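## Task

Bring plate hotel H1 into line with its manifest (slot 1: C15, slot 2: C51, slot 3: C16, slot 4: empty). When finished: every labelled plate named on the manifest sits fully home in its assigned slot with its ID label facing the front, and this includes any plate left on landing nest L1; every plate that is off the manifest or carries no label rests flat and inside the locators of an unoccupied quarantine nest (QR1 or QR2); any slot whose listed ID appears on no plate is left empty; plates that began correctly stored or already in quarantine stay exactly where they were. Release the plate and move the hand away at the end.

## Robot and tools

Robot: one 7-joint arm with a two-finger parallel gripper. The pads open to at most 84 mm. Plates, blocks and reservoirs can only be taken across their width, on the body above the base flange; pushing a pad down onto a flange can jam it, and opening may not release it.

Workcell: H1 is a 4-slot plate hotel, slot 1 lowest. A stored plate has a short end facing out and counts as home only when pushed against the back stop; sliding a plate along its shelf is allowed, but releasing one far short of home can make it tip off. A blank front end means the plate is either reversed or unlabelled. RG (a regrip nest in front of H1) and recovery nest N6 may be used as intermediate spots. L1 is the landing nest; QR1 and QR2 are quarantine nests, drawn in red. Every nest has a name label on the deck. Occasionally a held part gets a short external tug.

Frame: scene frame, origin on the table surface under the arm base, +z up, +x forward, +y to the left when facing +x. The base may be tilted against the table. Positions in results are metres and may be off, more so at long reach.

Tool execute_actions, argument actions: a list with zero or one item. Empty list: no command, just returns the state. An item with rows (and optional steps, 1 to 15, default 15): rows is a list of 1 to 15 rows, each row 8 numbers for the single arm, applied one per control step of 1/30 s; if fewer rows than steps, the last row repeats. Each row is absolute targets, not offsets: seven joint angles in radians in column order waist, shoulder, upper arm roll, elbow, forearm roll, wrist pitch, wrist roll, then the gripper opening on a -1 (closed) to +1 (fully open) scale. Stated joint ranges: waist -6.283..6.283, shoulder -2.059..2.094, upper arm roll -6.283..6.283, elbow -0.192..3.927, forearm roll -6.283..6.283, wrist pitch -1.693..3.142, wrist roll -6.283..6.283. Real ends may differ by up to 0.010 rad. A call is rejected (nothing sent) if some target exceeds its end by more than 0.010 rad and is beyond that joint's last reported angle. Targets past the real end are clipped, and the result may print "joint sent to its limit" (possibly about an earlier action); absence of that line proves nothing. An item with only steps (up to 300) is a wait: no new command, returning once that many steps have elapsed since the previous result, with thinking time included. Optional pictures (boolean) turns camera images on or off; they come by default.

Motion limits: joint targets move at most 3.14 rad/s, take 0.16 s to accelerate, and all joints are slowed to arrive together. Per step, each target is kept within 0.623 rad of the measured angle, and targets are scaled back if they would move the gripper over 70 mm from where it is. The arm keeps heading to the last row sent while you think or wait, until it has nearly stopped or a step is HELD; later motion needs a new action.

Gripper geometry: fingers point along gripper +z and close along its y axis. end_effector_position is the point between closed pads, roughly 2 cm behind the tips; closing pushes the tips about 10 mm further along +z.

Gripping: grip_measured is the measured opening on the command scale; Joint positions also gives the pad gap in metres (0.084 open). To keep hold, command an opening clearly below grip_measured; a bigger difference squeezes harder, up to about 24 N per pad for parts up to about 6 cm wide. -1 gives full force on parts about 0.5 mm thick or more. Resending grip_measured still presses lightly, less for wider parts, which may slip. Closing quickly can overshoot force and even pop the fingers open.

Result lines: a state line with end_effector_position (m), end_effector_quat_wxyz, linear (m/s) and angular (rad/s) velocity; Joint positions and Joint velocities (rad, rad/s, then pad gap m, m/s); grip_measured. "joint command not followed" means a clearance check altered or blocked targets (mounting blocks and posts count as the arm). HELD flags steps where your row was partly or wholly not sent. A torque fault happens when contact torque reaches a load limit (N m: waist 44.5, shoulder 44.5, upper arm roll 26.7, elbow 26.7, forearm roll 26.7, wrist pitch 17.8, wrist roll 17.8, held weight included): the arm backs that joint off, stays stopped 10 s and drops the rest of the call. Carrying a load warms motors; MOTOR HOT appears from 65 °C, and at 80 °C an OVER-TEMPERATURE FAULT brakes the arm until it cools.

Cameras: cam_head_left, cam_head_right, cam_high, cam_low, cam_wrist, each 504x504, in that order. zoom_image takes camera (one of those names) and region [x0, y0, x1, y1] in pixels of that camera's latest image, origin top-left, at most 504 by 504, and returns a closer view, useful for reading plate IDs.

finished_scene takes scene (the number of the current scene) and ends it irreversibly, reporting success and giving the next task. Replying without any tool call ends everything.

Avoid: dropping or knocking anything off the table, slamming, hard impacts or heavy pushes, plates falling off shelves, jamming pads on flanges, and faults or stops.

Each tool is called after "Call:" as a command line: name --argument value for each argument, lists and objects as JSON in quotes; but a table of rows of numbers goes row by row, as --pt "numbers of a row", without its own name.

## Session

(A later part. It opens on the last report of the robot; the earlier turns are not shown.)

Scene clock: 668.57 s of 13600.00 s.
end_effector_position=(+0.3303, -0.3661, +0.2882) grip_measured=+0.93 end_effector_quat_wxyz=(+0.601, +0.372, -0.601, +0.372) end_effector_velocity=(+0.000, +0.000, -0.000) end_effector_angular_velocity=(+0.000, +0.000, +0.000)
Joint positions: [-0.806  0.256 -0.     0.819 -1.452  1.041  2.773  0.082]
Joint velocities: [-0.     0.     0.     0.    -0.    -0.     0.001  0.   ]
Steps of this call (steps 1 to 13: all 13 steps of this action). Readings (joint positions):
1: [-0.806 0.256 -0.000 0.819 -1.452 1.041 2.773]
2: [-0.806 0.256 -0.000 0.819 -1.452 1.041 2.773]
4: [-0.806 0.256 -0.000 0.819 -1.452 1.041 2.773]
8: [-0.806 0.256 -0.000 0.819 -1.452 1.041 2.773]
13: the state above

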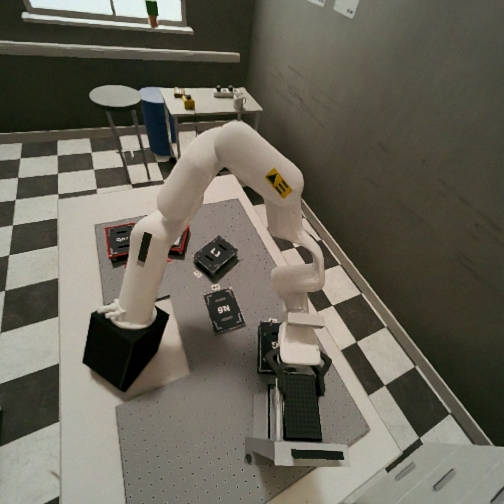

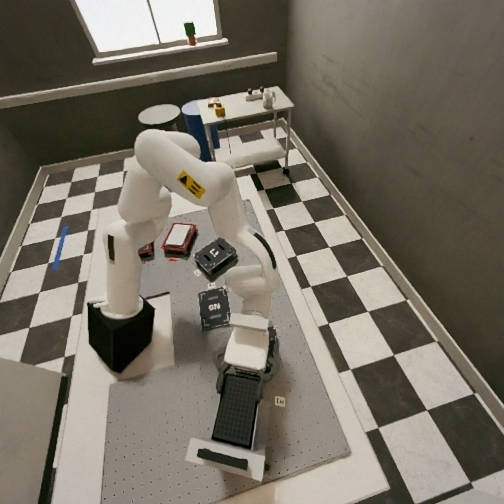

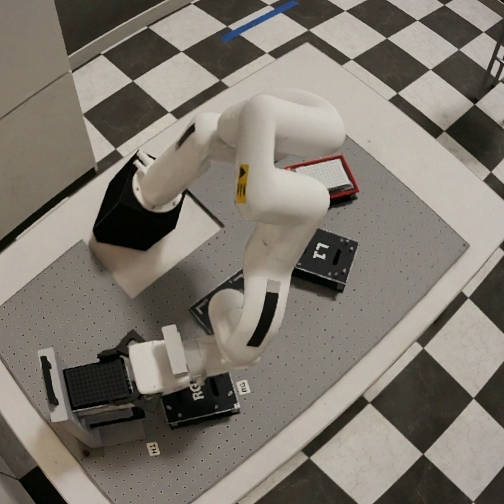

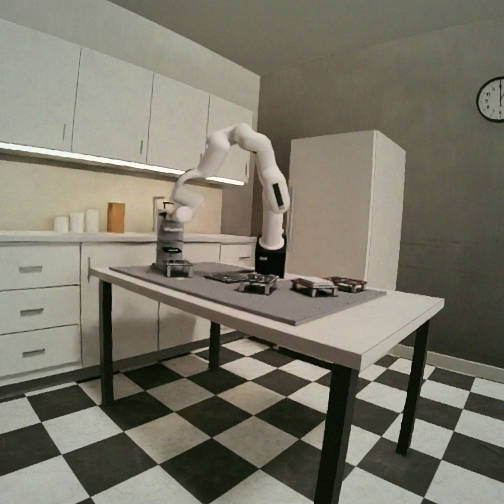

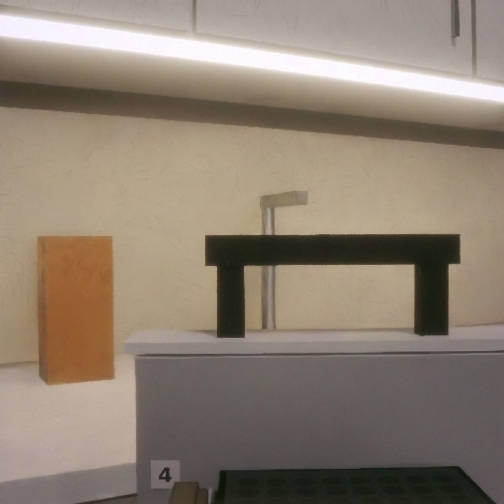

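Gripped well. Lift, withdraw, descend.

Call:
execute_actions --actions '[{"rows":[[-0.8070,0.2533,0,0.8181,-1.4521,1.0403,2.7710,-1],[-0.8083,0.2506,0,0.8171,-1.4522,1.0398,2.7689,-1],[-0.8097,0.2478,0,0.8160,-1.4523,1.0393,2.7667,-1],[-0.8110,0.2450,0,0.8150,-1.4524,1.0388,2.7646,-1],[-0.8125,0.2420,0,0.8139,-1.4526,1.0382,2.7623,-1],[-0.8075,0.2382,0,0.8121,-1.4473,1.0411,2.7603,-1],[-0.7991,0.2320,0,0.8093,-1.4386,1.0460,2.7569,-1],[-0.7858,0.2222,0,0.8051,-1.4248,1.0540,2.7517,-1],[-0.7690,0.2104,0,0.8004,-1.4076,1.0642,2.7452,-1],[-0.7522,0.1989,0,0.7962,-1.3905,1.0746,2.7388,-1],[-0.7354,0.1878,0,0.7926,-1.3737,1.0854,2.7325,-1],[-0.7185,0.1771,0,0.7895,-1.3569,1.0964,2.7264,-1],[-0.7015,0.1668,0,0.7869,-1.3403,1.1077,2.7203,-1],[-0.6845,0.1568,0,0.7849,-1.3239,1.1192,2.7144,-1],[-0.6674,0.1471,0,0.7834,-1.3076,1.1311,2.7086,-1]],"steps":15}]' --pictures false

Call:
execute_actions --actions '[{"rows":[[-0.6502,0.1379,0,0.7824,-1.2915,1.1432,2.7029,-1],[-0.6330,0.1290,0,0.7820,-1.2755,1.1556,2.6973,-1],[-0.6157,0.1205,0,0.7821,-1.2597,1.1682,2.6918,-1],[-0.5984,0.1124,0,0.7828,-1.2440,1.1812,2.6865,-1],[-0.5810,0.1046,0,0.7839,-1.2285,1.1944,2.6813,-1],[-0.5635,0.0972,0,0.7857,-1.2131,1.2079,2.6761,-1],[-0.5460,0.0902,0,0.7879,-1.1979,1.2216,2.6711,-1],[-0.5285,0.0835,0,0.7908,-1.1828,1.2357,2.6662,-1],[-0.5108,0.0772,0,0.7941,-1.1679,1.2500,2.6614,-1],[-0.4931,0.0713,0,0.7980,-1.1531,1.2645,2.6568,-1],[-0.4825,0.0679,0,0.8006,-1.1443,1.2734,2.6540,-1],[-0.4754,0.0657,0,0.8024,-1.1385,1.2794,2.6522,-1],[-0.4746,0.0680,0,0.8032,-1.1384,1.2792,2.6538,-1],[-0.4724,0.0744,0,0.8053,-1.1381,1.2788,2.6585,-1],[-0.4689,0.0845,0,0.8088,-1.1375,1.2781,2.6658,-1]],"steps":15}]' --pictures false

Call:
execute_actions --actions '[{"rows":[[-0.4644,0.0979,0,0.8136,-1.1368,1.2772,2.6753,-1],[-0.4589,0.1142,0,0.8196,-1.1359,1.2761,2.6866,-1],[-0.4526,0.1328,0,0.8267,-1.1348,1.2749,2.6993,-1],[-0.4459,0.1534,0,0.8350,-1.1336,1.2736,2.7129,-1],[-0.4387,0.1754,0,0.8441,-1.1322,1.2722,2.7271,-1],[-0.4313,0.1985,0,0.8542,-1.1306,1.2707,2.7415,-1],[-0.4239,0.2221,0,0.8649,-1.1289,1.2693,2.7558,-1],[-0.4165,0.2458,0,0.8761,-1.1271,1.2679,2.7697,-1],[-0.4094,0.2692,0,0.8875,-1.1253,1.2665,2.7828,-1],[-0.4026,0.2916,0,0.8989,-1.1234,1.2652,2.7951,-1],[-0.3964,0.3127,0,0.9099,-1.1217,1.2640,2.8062,-1],[-0.3907,0.3320,0,0.9203,-1.1200,1.2629,2.8160,-1],[-0.3859,0.3488,0,0.9296,-1.1185,1.2620,2.8244,-1],[-0.3819,0.3628,0,0.9375,-1.1172,1.2613,2.8311,-1],[-0.3789,0.3734,0,0.9435,-1.1162,1.2607,2.8362,-1]],"steps":15}]' --pictures false

Call:
execute_actions --actions '[{"rows":[[-0.3770,0.3802,0,0.9474,-1.1155,1.2603,2.8393,-1],[-0.3763,0.3825,0,0.9488,-1.1153,1.2602,2.8404,-1],[-0.3763,0.3825,0,0.9488,-1.1153,1.2602,2.8404,-1],[-0.3794,0.3836,0,0.9480,-1.1183,1.2579,2.8415,-1],[-0.3840,0.3853,0,0.9468,-1.1227,1.2545,2.8432,-1],[-0.3917,0.3881,0,0.9449,-1.1302,1.2488,2.8459,-1],[-0.3995,0.3911,0,0.9431,-1.1377,1.2432,2.8487,-1],[-0.4041,0.3929,0,0.9421,-1.1422,1.2399,2.8503,-1],[-0.4072,0.3941,0,0.9414,-1.1452,1.2377,2.8514,-1]],"steps":15}]'

Scene clock: 703.03 s of 13600.00 s.
end_effector_position=(+0.3463, -0.3346, +0.2931) grip_measured=+0.93 end_effector_quat_wxyz=(+0.601, +0.373, -0.601, +0.372) end_effector_velocity=(+0.098, +0.179, -0.003) end_effector_angular_velocity=(+0.007, -0.003, +0.025)
Joint positions: [-0.729  0.185  0.001  0.792 -1.368  1.09   2.731  0.082]
Joint velocities: [ 0.481 -0.305  0.012 -0.082  0.465  0.305 -0.172  0.   ]
Steps of this call (steps 1 to 15: the robot went on to your last target; steps 16 to 90: nothing new was sent; then 30.97 s passed at rest; steps 91 to 105: all 15 steps of this action). Readings (joint positions):
91: [-0.806 0.256 0.000 0.819 -1.452 1.041 2.773]
92: [-0.806 0.256 0.000 0.819 -1.452 1.041 2.773]
94: [-0.807 0.253 0.000 0.817 -1.452 1.040 2.770]
98: [-0.807 0.242 -0.001 0.814 -1.448 1.041 2.763]
105: the state above

Scene clock: 703.53 s of 13600.00 s.
end_effector_position=(+0.3904, -0.2480, +0.2920) grip_measured=+0.93 end_effector_quat_wxyz=(+0.600, +0.374, -0.601, +0.374) end_effector_velocity=(+0.038, +0.075, -0.027) end_effector_angular_velocity=(+0.005, -0.011, +0.006)
Joint positions: [-0.489  0.073  0.002  0.801 -1.152  1.266  2.659  0.082]
Joint velocities: [ 0.23   0.004  0.002  0.073  0.172  0.158  0.008 -0.   ]
Steps of this call (steps 1 to 15: all 15 steps of this action). Readings (joint positions):
1: [-0.712 0.175 0.001 0.790 -1.352 1.101 2.725]
2: [-0.696 0.165 0.001 0.788 -1.336 1.112 2.719]
4: [-0.663 0.146 0.001 0.785 -1.304 1.135 2.708]
8: [-0.594 0.112 0.000 0.785 -1.241 1.185 2.686]
15: the state above

Scene clock: 704.03 s of 13600.00 s.
end_effector_position=(+0.3915, -0.2430, +0.2091) grip_measured=+0.93 end_effector_quat_wxyz=(+0.601, +0.373, -0.601, +0.372) end_effector_velocity=(-0.002, +0.002, -0.192) end_effector_angular_velocity=(+0.004, +0.006, +0.003)
Joint positions: [-0.397  0.312  0.     0.91  -1.122  1.264  2.804  0.082]
Joint velocities: [ 0.171  0.57   0.003  0.297  0.049 -0.032  0.297 -0.   ]
Steps of this call (steps 1 to 15: all 15 steps of this action). Readings (joint positions):
1: [-0.483 0.075 0.002 0.804 -1.147 1.270 2.660]
2: [-0.477 0.079 0.001 0.806 -1.144 1.273 2.663]
4: [-0.468 0.098 -0.001 0.813 -1.139 1.275 2.676]
8: [-0.444 0.163 -0.001 0.839 -1.133 1.273 2.718]
15: the state above

Scene clock: 704.53 s of 13600.00 s.
end_effector_position=(+0.3852, -0.2557, +0.1865) grip_measured=+0.93 end_effector_quat_wxyz=(+0.601, +0.372, -0.601, +0.373) end_effector_velocity=(+0.005, +0.002, -0.008) end_effector_angular_velocity=(+0.019, -0.001, +0.023)
Joint positions: [-0.407  0.393 -0.001  0.941 -1.144  1.239  2.851  0.082]
Joint velocities: [-0.008  0.008  0.017  0.002 -0.018 -0.016  0.008  0.   ]
Steps of this call (steps 1 to 15: all 15 steps of this action). Readings (joint positions):
1: [-0.392 0.330 0.001 0.919 -1.120 1.263 2.813]
2: [-0.387 0.346 0.001 0.927 -1.119 1.262 2.821]
4: [-0.381 0.367 0.001 0.939 -1.117 1.261 2.832]
8: [-0.387 0.382 0.001 0.945 -1.125 1.253 2.842]
15: the state above

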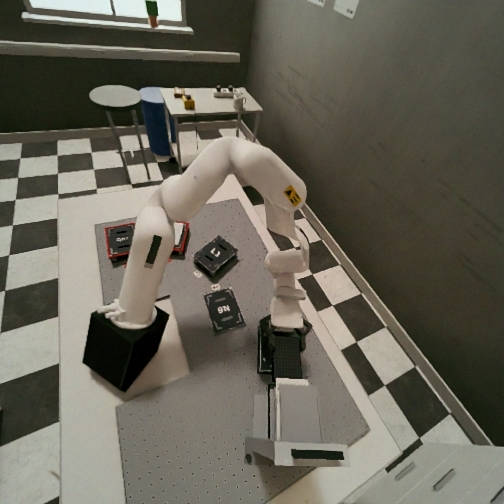

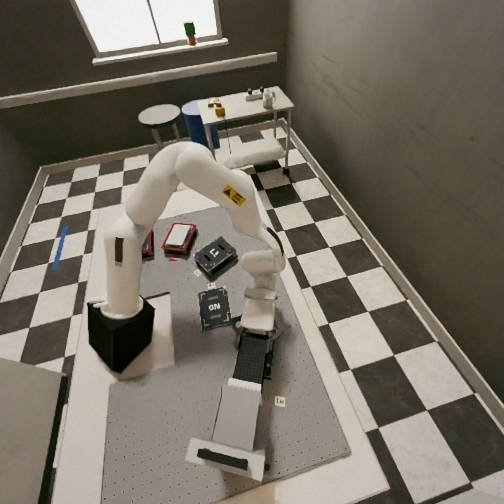

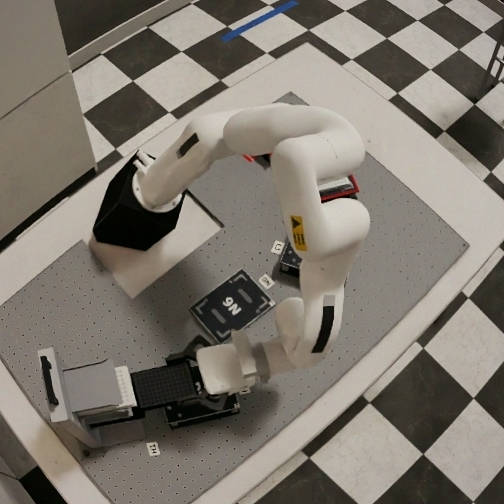

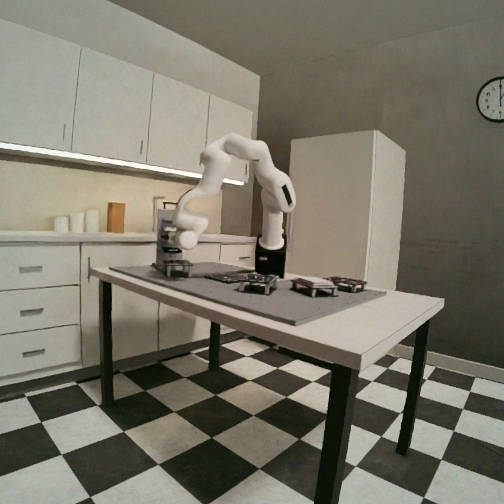

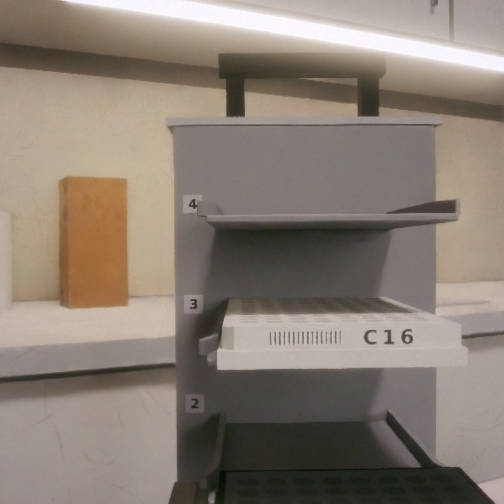

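Call:
execute_actions --actions '[{"rows":[[-0.4103,0.3953,0,0.9408,-1.1482,1.2355,2.8525,-1],[-0.4149,0.3971,0,0.9399,-1.1528,1.2322,2.8542,-1],[-0.4226,0.4002,0,0.9384,-1.1603,1.2268,2.8569,-1],[-0.4303,0.4034,0,0.9371,-1.1679,1.2214,2.8597,-1],[-0.4381,0.4067,0,0.9360,-1.1755,1.2161,2.8624,-1],[-0.4458,0.4100,0,0.9349,-1.1832,1.2109,2.8652,-1],[-0.4535,0.4134,0,0.9340,-1.1908,1.2057,2.8679,-1],[-0.4612,0.4169,0,0.9331,-1.1985,1.2006,2.8707,-1],[-0.4689,0.4204,0,0.9325,-1.2062,1.1955,2.8734,-1],[-0.4767,0.4240,0,0.9319,-1.2140,1.1905,2.8762,-1],[-0.4844,0.4277,0,0.9314,-1.2217,1.1856,2.8789,-1],[-0.4921,0.4315,0,0.9311,-1.2295,1.1807,2.8816,-1],[-0.4998,0.4353,0,0.9309,-1.2373,1.1759,2.8844,-1],[-0.5153,0.4431,0,0.9309,-1.2530,1.1664,2.8898,-1],[-0.5307,0.4512,0,0.9313,-1.2688,1.1572,2.8953,-1]],"steps":15}]' --pictures false

Call:
execute_actions --actions '[{"rows":[[-0.5461,0.4596,0,0.9322,-1.2847,1.1482,2.9008,-1],[-0.5616,0.4682,0,0.9336,-1.3007,1.1395,2.9062,-1],[-0.5770,0.4772,0,0.9356,-1.3168,1.1310,2.9116,-1],[-0.5925,0.4864,0,0.9379,-1.3329,1.1227,2.9171,-1],[-0.6079,0.4958,0,0.9408,-1.3492,1.1147,2.9225,-1],[-0.6233,0.5056,0,0.9442,-1.3656,1.1069,2.9279,-1],[-0.6388,0.5156,0,0.9480,-1.3820,1.0994,2.9333,-1],[-0.6511,0.5238,0,0.9515,-1.3953,1.0935,2.9376,-1],[-0.6619,0.5311,0,0.9547,-1.4069,1.0885,2.9414,-1],[-0.6697,0.5365,0,0.9572,-1.4152,1.0850,2.9441,-1],[-0.6743,0.5397,0,0.9587,-1.4203,1.0830,2.9457,-1],[-0.6774,0.5418,0,0.9598,-1.4236,1.0816,2.9468,-1]],"steps":15}]' --pictures false

Call:
execute_actions --actions '[{"rows":[[-0.6774,0.5418,0,0.9598,-1.4236,1.0816,2.9468,-1],[-0.6774,0.5418,0,0.9598,-1.4236,1.0816,2.9468,-1],[-0.6767,0.5437,0,0.9610,-1.4233,1.0818,2.9476,-1],[-0.6759,0.5455,0,0.9621,-1.4230,1.0820,2.9485,-1],[-0.6752,0.5474,0,0.9633,-1.4228,1.0821,2.9493,-1],[-0.6746,0.5489,0,0.9642,-1.4225,1.0823,2.9500,-1],[-0.6741,0.5502,0,0.9650,-1.4223,1.0824,2.9506,-1],[-0.6737,0.5511,0,0.9656,-1.4222,1.0825,2.9510,-1]],"steps":13}]' --pictures false

Call:
execute_actions --actions '[{"rows":[[-0.6737,0.5511,0,0.9656,-1.4222,1.0825,2.9510,0],[-0.6737,0.5511,0,0.9656,-1.4222,1.0825,2.9510,0.5],[-0.6752,0.5522,0,0.9661,-1.4239,1.0818,2.9515,0.8],[-0.6768,0.5533,0,0.9667,-1.4256,1.0812,2.9521,0.8],[-0.6783,0.5544,0,0.9672,-1.4272,1.0805,2.9526,0.8],[-0.6799,0.5555,0,0.9678,-1.4289,1.0798,2.9532,0.8],[-0.6814,0.5566,0,0.9683,-1.4306,1.0791,2.9537,0.8],[-0.6830,0.5577,0,0.9689,-1.4323,1.0785,2.9542,0.8],[-0.6845,0.5588,0,0.9694,-1.4340,1.0778,2.9548,0.8]],"steps":15}]' --pictures false

Call:
execute_actions --actions '[{"rows":[[-0.6838,0.5583,0,0.9692,-1.4332,1.0781,2.9545,0.9],[-0.6830,0.5577,0,0.9689,-1.4323,1.0785,2.9542,0.95],[-0.6830,0.5577,0,0.9689,-1.4323,1.0785,2.9542,1]],"steps":8}]' --pictures false

Scene clock: 731.13 s of 13600.00 s.
end_effector_position=(+0.3688, -0.2891, +0.1859) grip_measured=+0.93 end_effector_quat_wxyz=(+0.601, +0.372, -0.601, +0.373) end_effector_velocity=(-0.047, -0.107, -0.006) end_effector_angular_velocity=(+0.016, -0.004, +0.023)
Joint positions: [-0.489  0.43   0.     0.932 -1.226  1.183  2.881  0.082]
Joint velocities: [-0.276  0.135  0.017 -0.004 -0.289 -0.181  0.101  0.   ]
Steps of this call (steps 1 to 15: the robot went on to your last target; steps 16 to 90: nothing new was sent; then 23.10 s passed at rest; steps 91 to 105: all 15 steps of this action). Readings (joint positions):
91: [-0.407 0.394 0.000 0.941 -1.145 1.238 2.851]
92: [-0.408 0.394 0.000 0.941 -1.146 1.237 2.852]
94: [-0.412 0.396 0.001 0.941 -1.151 1.233 2.853]
98: [-0.435 0.406 0.000 0.937 -1.173 1.218 2.862]
105: the state above

Scene clock: 731.63 s of 13600.00 s.
end_effector_position=(+0.3314, -0.3628, +0.1867) grip_measured=+0.93 end_effector_quat_wxyz=(+0.602, +0.371, -0.601, +0.372) end_effector_velocity=(-0.016, -0.038, -0.005) end_effector_angular_velocity=(+0.013, -0.003, +0.015)
Joint positions: [-0.67   0.537 -0.001  0.957 -1.414  1.086  2.944  0.082]
Joint velocities: [-0.1    0.068  0.012  0.031 -0.115 -0.052  0.039  0.   ]
Steps of this call (steps 1 to 15: all 15 steps of this action). Readings (joint positions):
1: [-0.499 0.435 0.001 0.932 -1.237 1.176 2.884]
2: [-0.511 0.441 0.001 0.932 -1.249 1.169 2.888]
4: [-0.537 0.456 0.001 0.933 -1.276 1.154 2.898]
8: [-0.597 0.490 -0.001 0.940 -1.338 1.121 2.918]
15: the state above

Scene clock: 732.07 s of 13600.00 s.
end_effector_position=(+0.3308, -0.3652, +0.1828) grip_measured=+0.93 end_effector_quat_wxyz=(+0.601, +0.373, -0.601, +0.372) end_effector_velocity=(-0.001, -0.002, -0.001) end_effector_angular_velocity=(-0.002, -0.000, -0.003)
Joint positions: [-0.674  0.55   0.     0.965 -1.422  1.082  2.951  0.082]
Joint velocities: [ 0.     0.008 -0.003  0.005  0.     0.     0.003  0.   ]
Steps of this call (steps 1 to 13: all 13 steps of this action). Readings (joint positions):
1: [-0.673 0.538 -0.001 0.958 -1.418 1.084 2.945]
2: [-0.674 0.540 -0.000 0.959 -1.420 1.083 2.945]
4: [-0.675 0.541 0.001 0.960 -1.422 1.082 2.946]
8: [-0.674 0.546 0.001 0.963 -1.422 1.082 2.949]
13: the state above

Scene clock: 732.57 s of 13600.00 s.
end_effector_position=(+0.3292, -0.3690, +0.1822) grip_measured=+0.94 end_effector_quat_wxyz=(+0.601, +0.373, -0.601, +0.373) end_effector_velocity=(+0.000, -0.002, +0.000) end_effector_angular_velocity=(+0.000, -0.002, +0.002)
Joint positions: [-0.683  0.558  0.002  0.969 -1.433  1.078  2.955  0.082]
Joint velocities: [-0.005  0.003 -0.     0.003 -0.006 -0.004  0.002  0.001]
Steps of this call (steps 1 to 15: all 15 steps of this action). Readings (joint positions):
1: [-0.674 0.551 0.000 0.965 -1.422 1.082 2.951]
2: [-0.674 0.551 0.000 0.965 -1.422 1.082 2.951]
4: [-0.674 0.551 0.000 0.966 -1.423 1.082 2.951]
8: [-0.678 0.554 0.000 0.967 -1.427 1.081 2.953]
15: the state above

Scene clock: 732.83 s of 13600.00 s.
end_effector_position=(+0.3279, -0.3703, +0.1837) grip_measured=+1.00 end_effector_quat_wxyz=(+0.602, +0.371, -0.601, +0.373) end_effector_velocity=(+0.003, +0.004, -0.004) end_effector_angular_velocity=(+0.009, +0.000, +0.006)
Joint positions: [-0.684  0.558 -0.002  0.969 -1.433  1.079  2.954  0.084]
Joint velocities: [ 0.005 -0.002  0.008 -0.001  0.003 -0.    -0.001  0.002]
Steps of this call (steps 1 to 8: all 8 steps of this action). Readings (joint positions):
1: [-0.683 0.558 0.002 0.969 -1.433 1.078 2.955]
2: [-0.683 0.558 0.001 0.969 -1.433 1.078 2.955]
4: [-0.683 0.558 0.000 0.969 -1.433 1.078 2.954]
8: the state above

Call:
execute_actions --actions '[{"rows":[[-0.6839,0.5554,0,0.9675,-1.4326,1.0783,2.9532,1],[-0.6849,0.5530,0,0.9660,-1.4330,1.0780,2.9521,1],[-0.6858,0.5507,0,0.9645,-1.4333,1.0778,2.9510,1],[-0.6867,0.5484,0,0.9631,-1.4337,1.0776,2.9500,1],[-0.6851,0.5473,0,0.9625,-1.4320,1.0782,2.9495,1],[-0.6820,0.5451,0,0.9614,-1.4286,1.0796,2.9484,1],[-0.6774,0.5418,0,0.9598,-1.4236,1.0816,2.9468,1],[-0.6697,0.5365,0,0.9572,-1.4152,1.0850,2.9441,1],[-0.6619,0.5311,0,0.9547,-1.4069,1.0885,2.9414,1],[-0.6511,0.5238,0,0.9515,-1.3953,1.0935,2.9376,1],[-0.6388,0.5156,0,0.9480,-1.3820,1.0994,2.9333,1],[-0.6233,0.5056,0,0.9442,-1.3656,1.1069,2.9279,1],[-0.6079,0.4958,0,0.9408,-1.3492,1.1147,2.9225,1],[-0.5925,0.4864,0,0.9379,-1.3329,1.1227,2.9171,1],[-0.5770,0.4772,0,0.9356,-1.3168,1.1310,2.9116,1]],"steps":15}]' --pictures false

Call:
execute_actions --actions '[{"rows":[[-0.5616,0.4682,0,0.9336,-1.3007,1.1395,2.9062,1],[-0.5461,0.4596,0,0.9322,-1.2847,1.1482,2.9008,1],[-0.5230,0.4471,0,0.9310,-1.2609,1.1618,2.8926,1],[-0.4998,0.4353,0,0.9309,-1.2373,1.1759,2.8844,1],[-0.4689,0.4204,0,0.9325,-1.2062,1.1955,2.8734,1],[-0.4381,0.4067,0,0.9360,-1.1755,1.2161,2.8624,1],[-0.4072,0.3941,0,0.9414,-1.1452,1.2377,2.8514,1],[-0.3763,0.3825,0,0.9488,-1.1153,1.2602,2.8404,1],[-0.345,0.380,0,0.963,-1.090,1.283,2.836,1],[-0.310,0.383,0,0.982,-1.064,1.307,2.834,1],[-0.275,0.389,0,1.003,-1.040,1.331,2.833,1],[-0.240,0.397,0,1.025,-1.016,1.355,2.832,1],[-0.205,0.405,0,1.048,-0.993,1.379,2.832,1],[-0.175,0.413,0,1.068,-0.974,1.399,2.831,1],[-0.150,0.419,0,1.085,-0.958,1.416,2.831,1]],"steps":15}]' --pictures false

Call:
execute_actions --actions '[{"rows":[[-0.132,0.424,0,1.097,-0.946,1.428,2.831,1],[-0.119,0.427,0,1.106,-0.938,1.436,2.831,1],[-0.11,0.429,0,1.112,-0.932,1.442,2.831,1]],"steps":12}]'

Scene clock: 751.30 s of 13600.00 s.
end_effector_position=(+0.3403, -0.3459, +0.1860) grip_measured=+1.00 end_effector_quat_wxyz=(+0.601, +0.372, -0.601, +0.372) end_effector_velocity=(+0.087, +0.161, -0.005) end_effector_angular_velocity=(+0.011, -0.004, +0.016)
Joint positions: [-0.629  0.51  -0.     0.946 -1.372  1.105  2.93   0.084]
Joint velocities: [ 0.392 -0.25   0.01  -0.088  0.409  0.188 -0.134  0.   ]
Steps of this call (steps 1 to 15: the robot went on to your last target; steps 16 to 90: nothing new was sent; then 14.97 s passed at rest; steps 91 to 105: all 15 steps of this action). Readings (joint positions):
91: [-0.683 0.558 0.000 0.969 -1.432 1.078 2.954]
92: [-0.683 0.557 0.000 0.969 -1.432 1.078 2.954]
94: [-0.684 0.555 0.000 0.967 -1.433 1.078 2.953]
98: [-0.683 0.547 -0.001 0.963 -1.430 1.079 2.949]
105: the state above

Scene clock: 751.80 s of 13600.00 s.
end_effector_position=(+0.4140, -0.2086, +0.1744) grip_measured=+1.00 end_effector_quat_wxyz=(+0.597, +0.375, -0.599, +0.380) end_effector_velocity=(+0.173, +0.357, -0.118) end_effector_angular_velocity=(+0.002, +0.021, +0.117)
Joint positions: [-0.283  0.395  0.001  1.006 -1.051  1.325  2.838  0.084]
Joint velocities: [ 0.916  0.129  0.004  0.513  0.653  0.62  -0.063  0.   ]
Steps of this call (steps 1 to 15: all 15 steps of this action). Readings (joint positions):
1: [-0.616 0.501 0.000 0.943 -1.358 1.111 2.925]
2: [-0.602 0.493 0.000 0.941 -1.343 1.118 2.920]
4: [-0.571 0.475 0.001 0.936 -1.311 1.135 2.910]
8: [-0.489 0.432 -0.001 0.934 -1.226 1.185 2.880]
15: the state above

Scene clock: 752.20 s of 13600.00 s.
end_effector_position=(+0.4399, -0.1397, +0.1523) grip_measured=+1.00 end_effector_quat_wxyz=(+0.595, +0.381, -0.594, +0.384) end_effector_velocity=(+0.002, +0.002, +0.003) end_effector_angular_velocity=(-0.014, -0.007, -0.014)
Joint positions: [-0.114  0.429 -0.003  1.11  -0.934  1.441  2.831  0.084]
Joint velocities: [ 0.013  0.003 -0.013  0.016  0.016  0.018 -0.001  0.   ]
Steps of this call (steps 1 to 12: all 12 steps of this action). Readings (joint positions):
1: [-0.253 0.400 0.001 1.023 -1.029 1.345 2.836]
2: [-0.223 0.406 0.001 1.041 -1.009 1.366 2.834]
4: [-0.168 0.417 0.002 1.074 -0.972 1.401 2.833]
8: [-0.118 0.427 0.004 1.105 -0.939 1.434 2.831]
12: the state above

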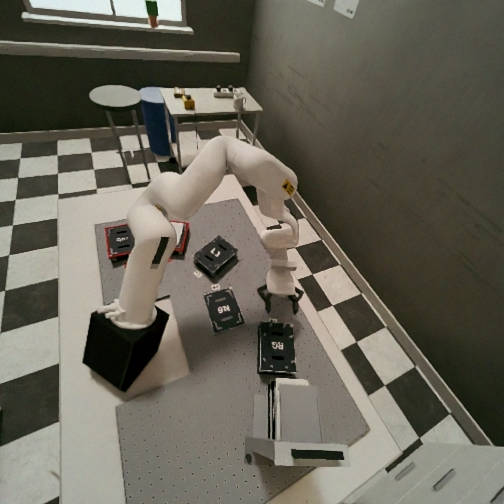

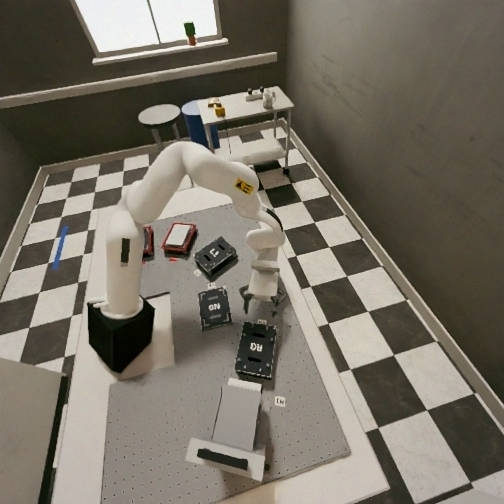

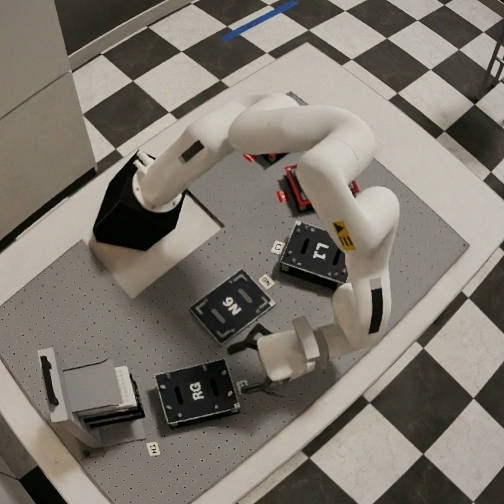

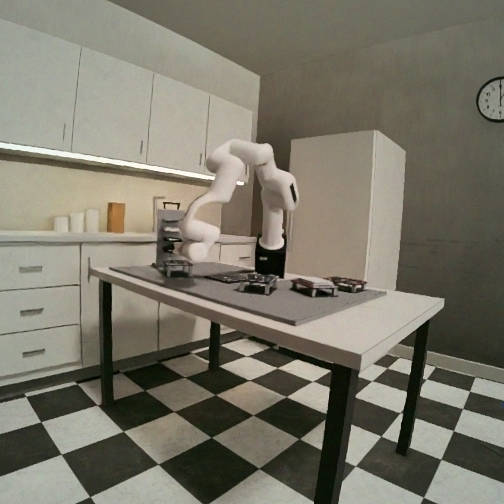

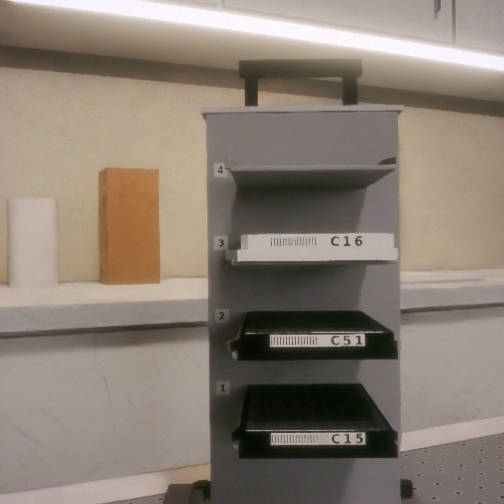

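Call:
zoom_image --camera "cam_wrist" --region '[200, 220, 420, 470]'

Call:
zoom_image --camera "cam_high" --region '[40, 340, 170, 460]'

Region (200, 220, 420, 470) of cam_wrist's 504x504 image, scaled by 2.016, with more detail than that image has; it fills the left 444 columns of this view, and the rest is white.

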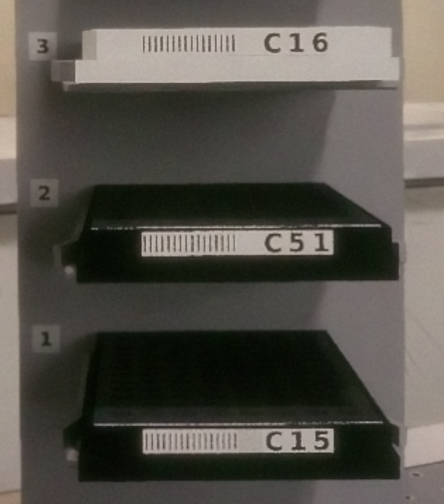

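Region (40, 340, 170, 460) of cam_high's 504x504 image, scaled by 3.877, with more detail than that image has; it fills the top 465 rows of this view, and the rest is white.

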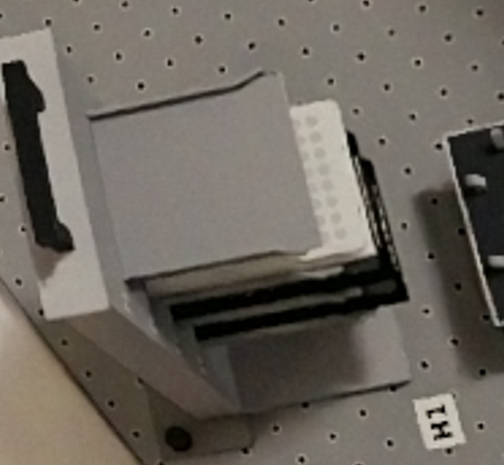

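Call:
finished_scene --scene 2

The scene is finished: the task was done.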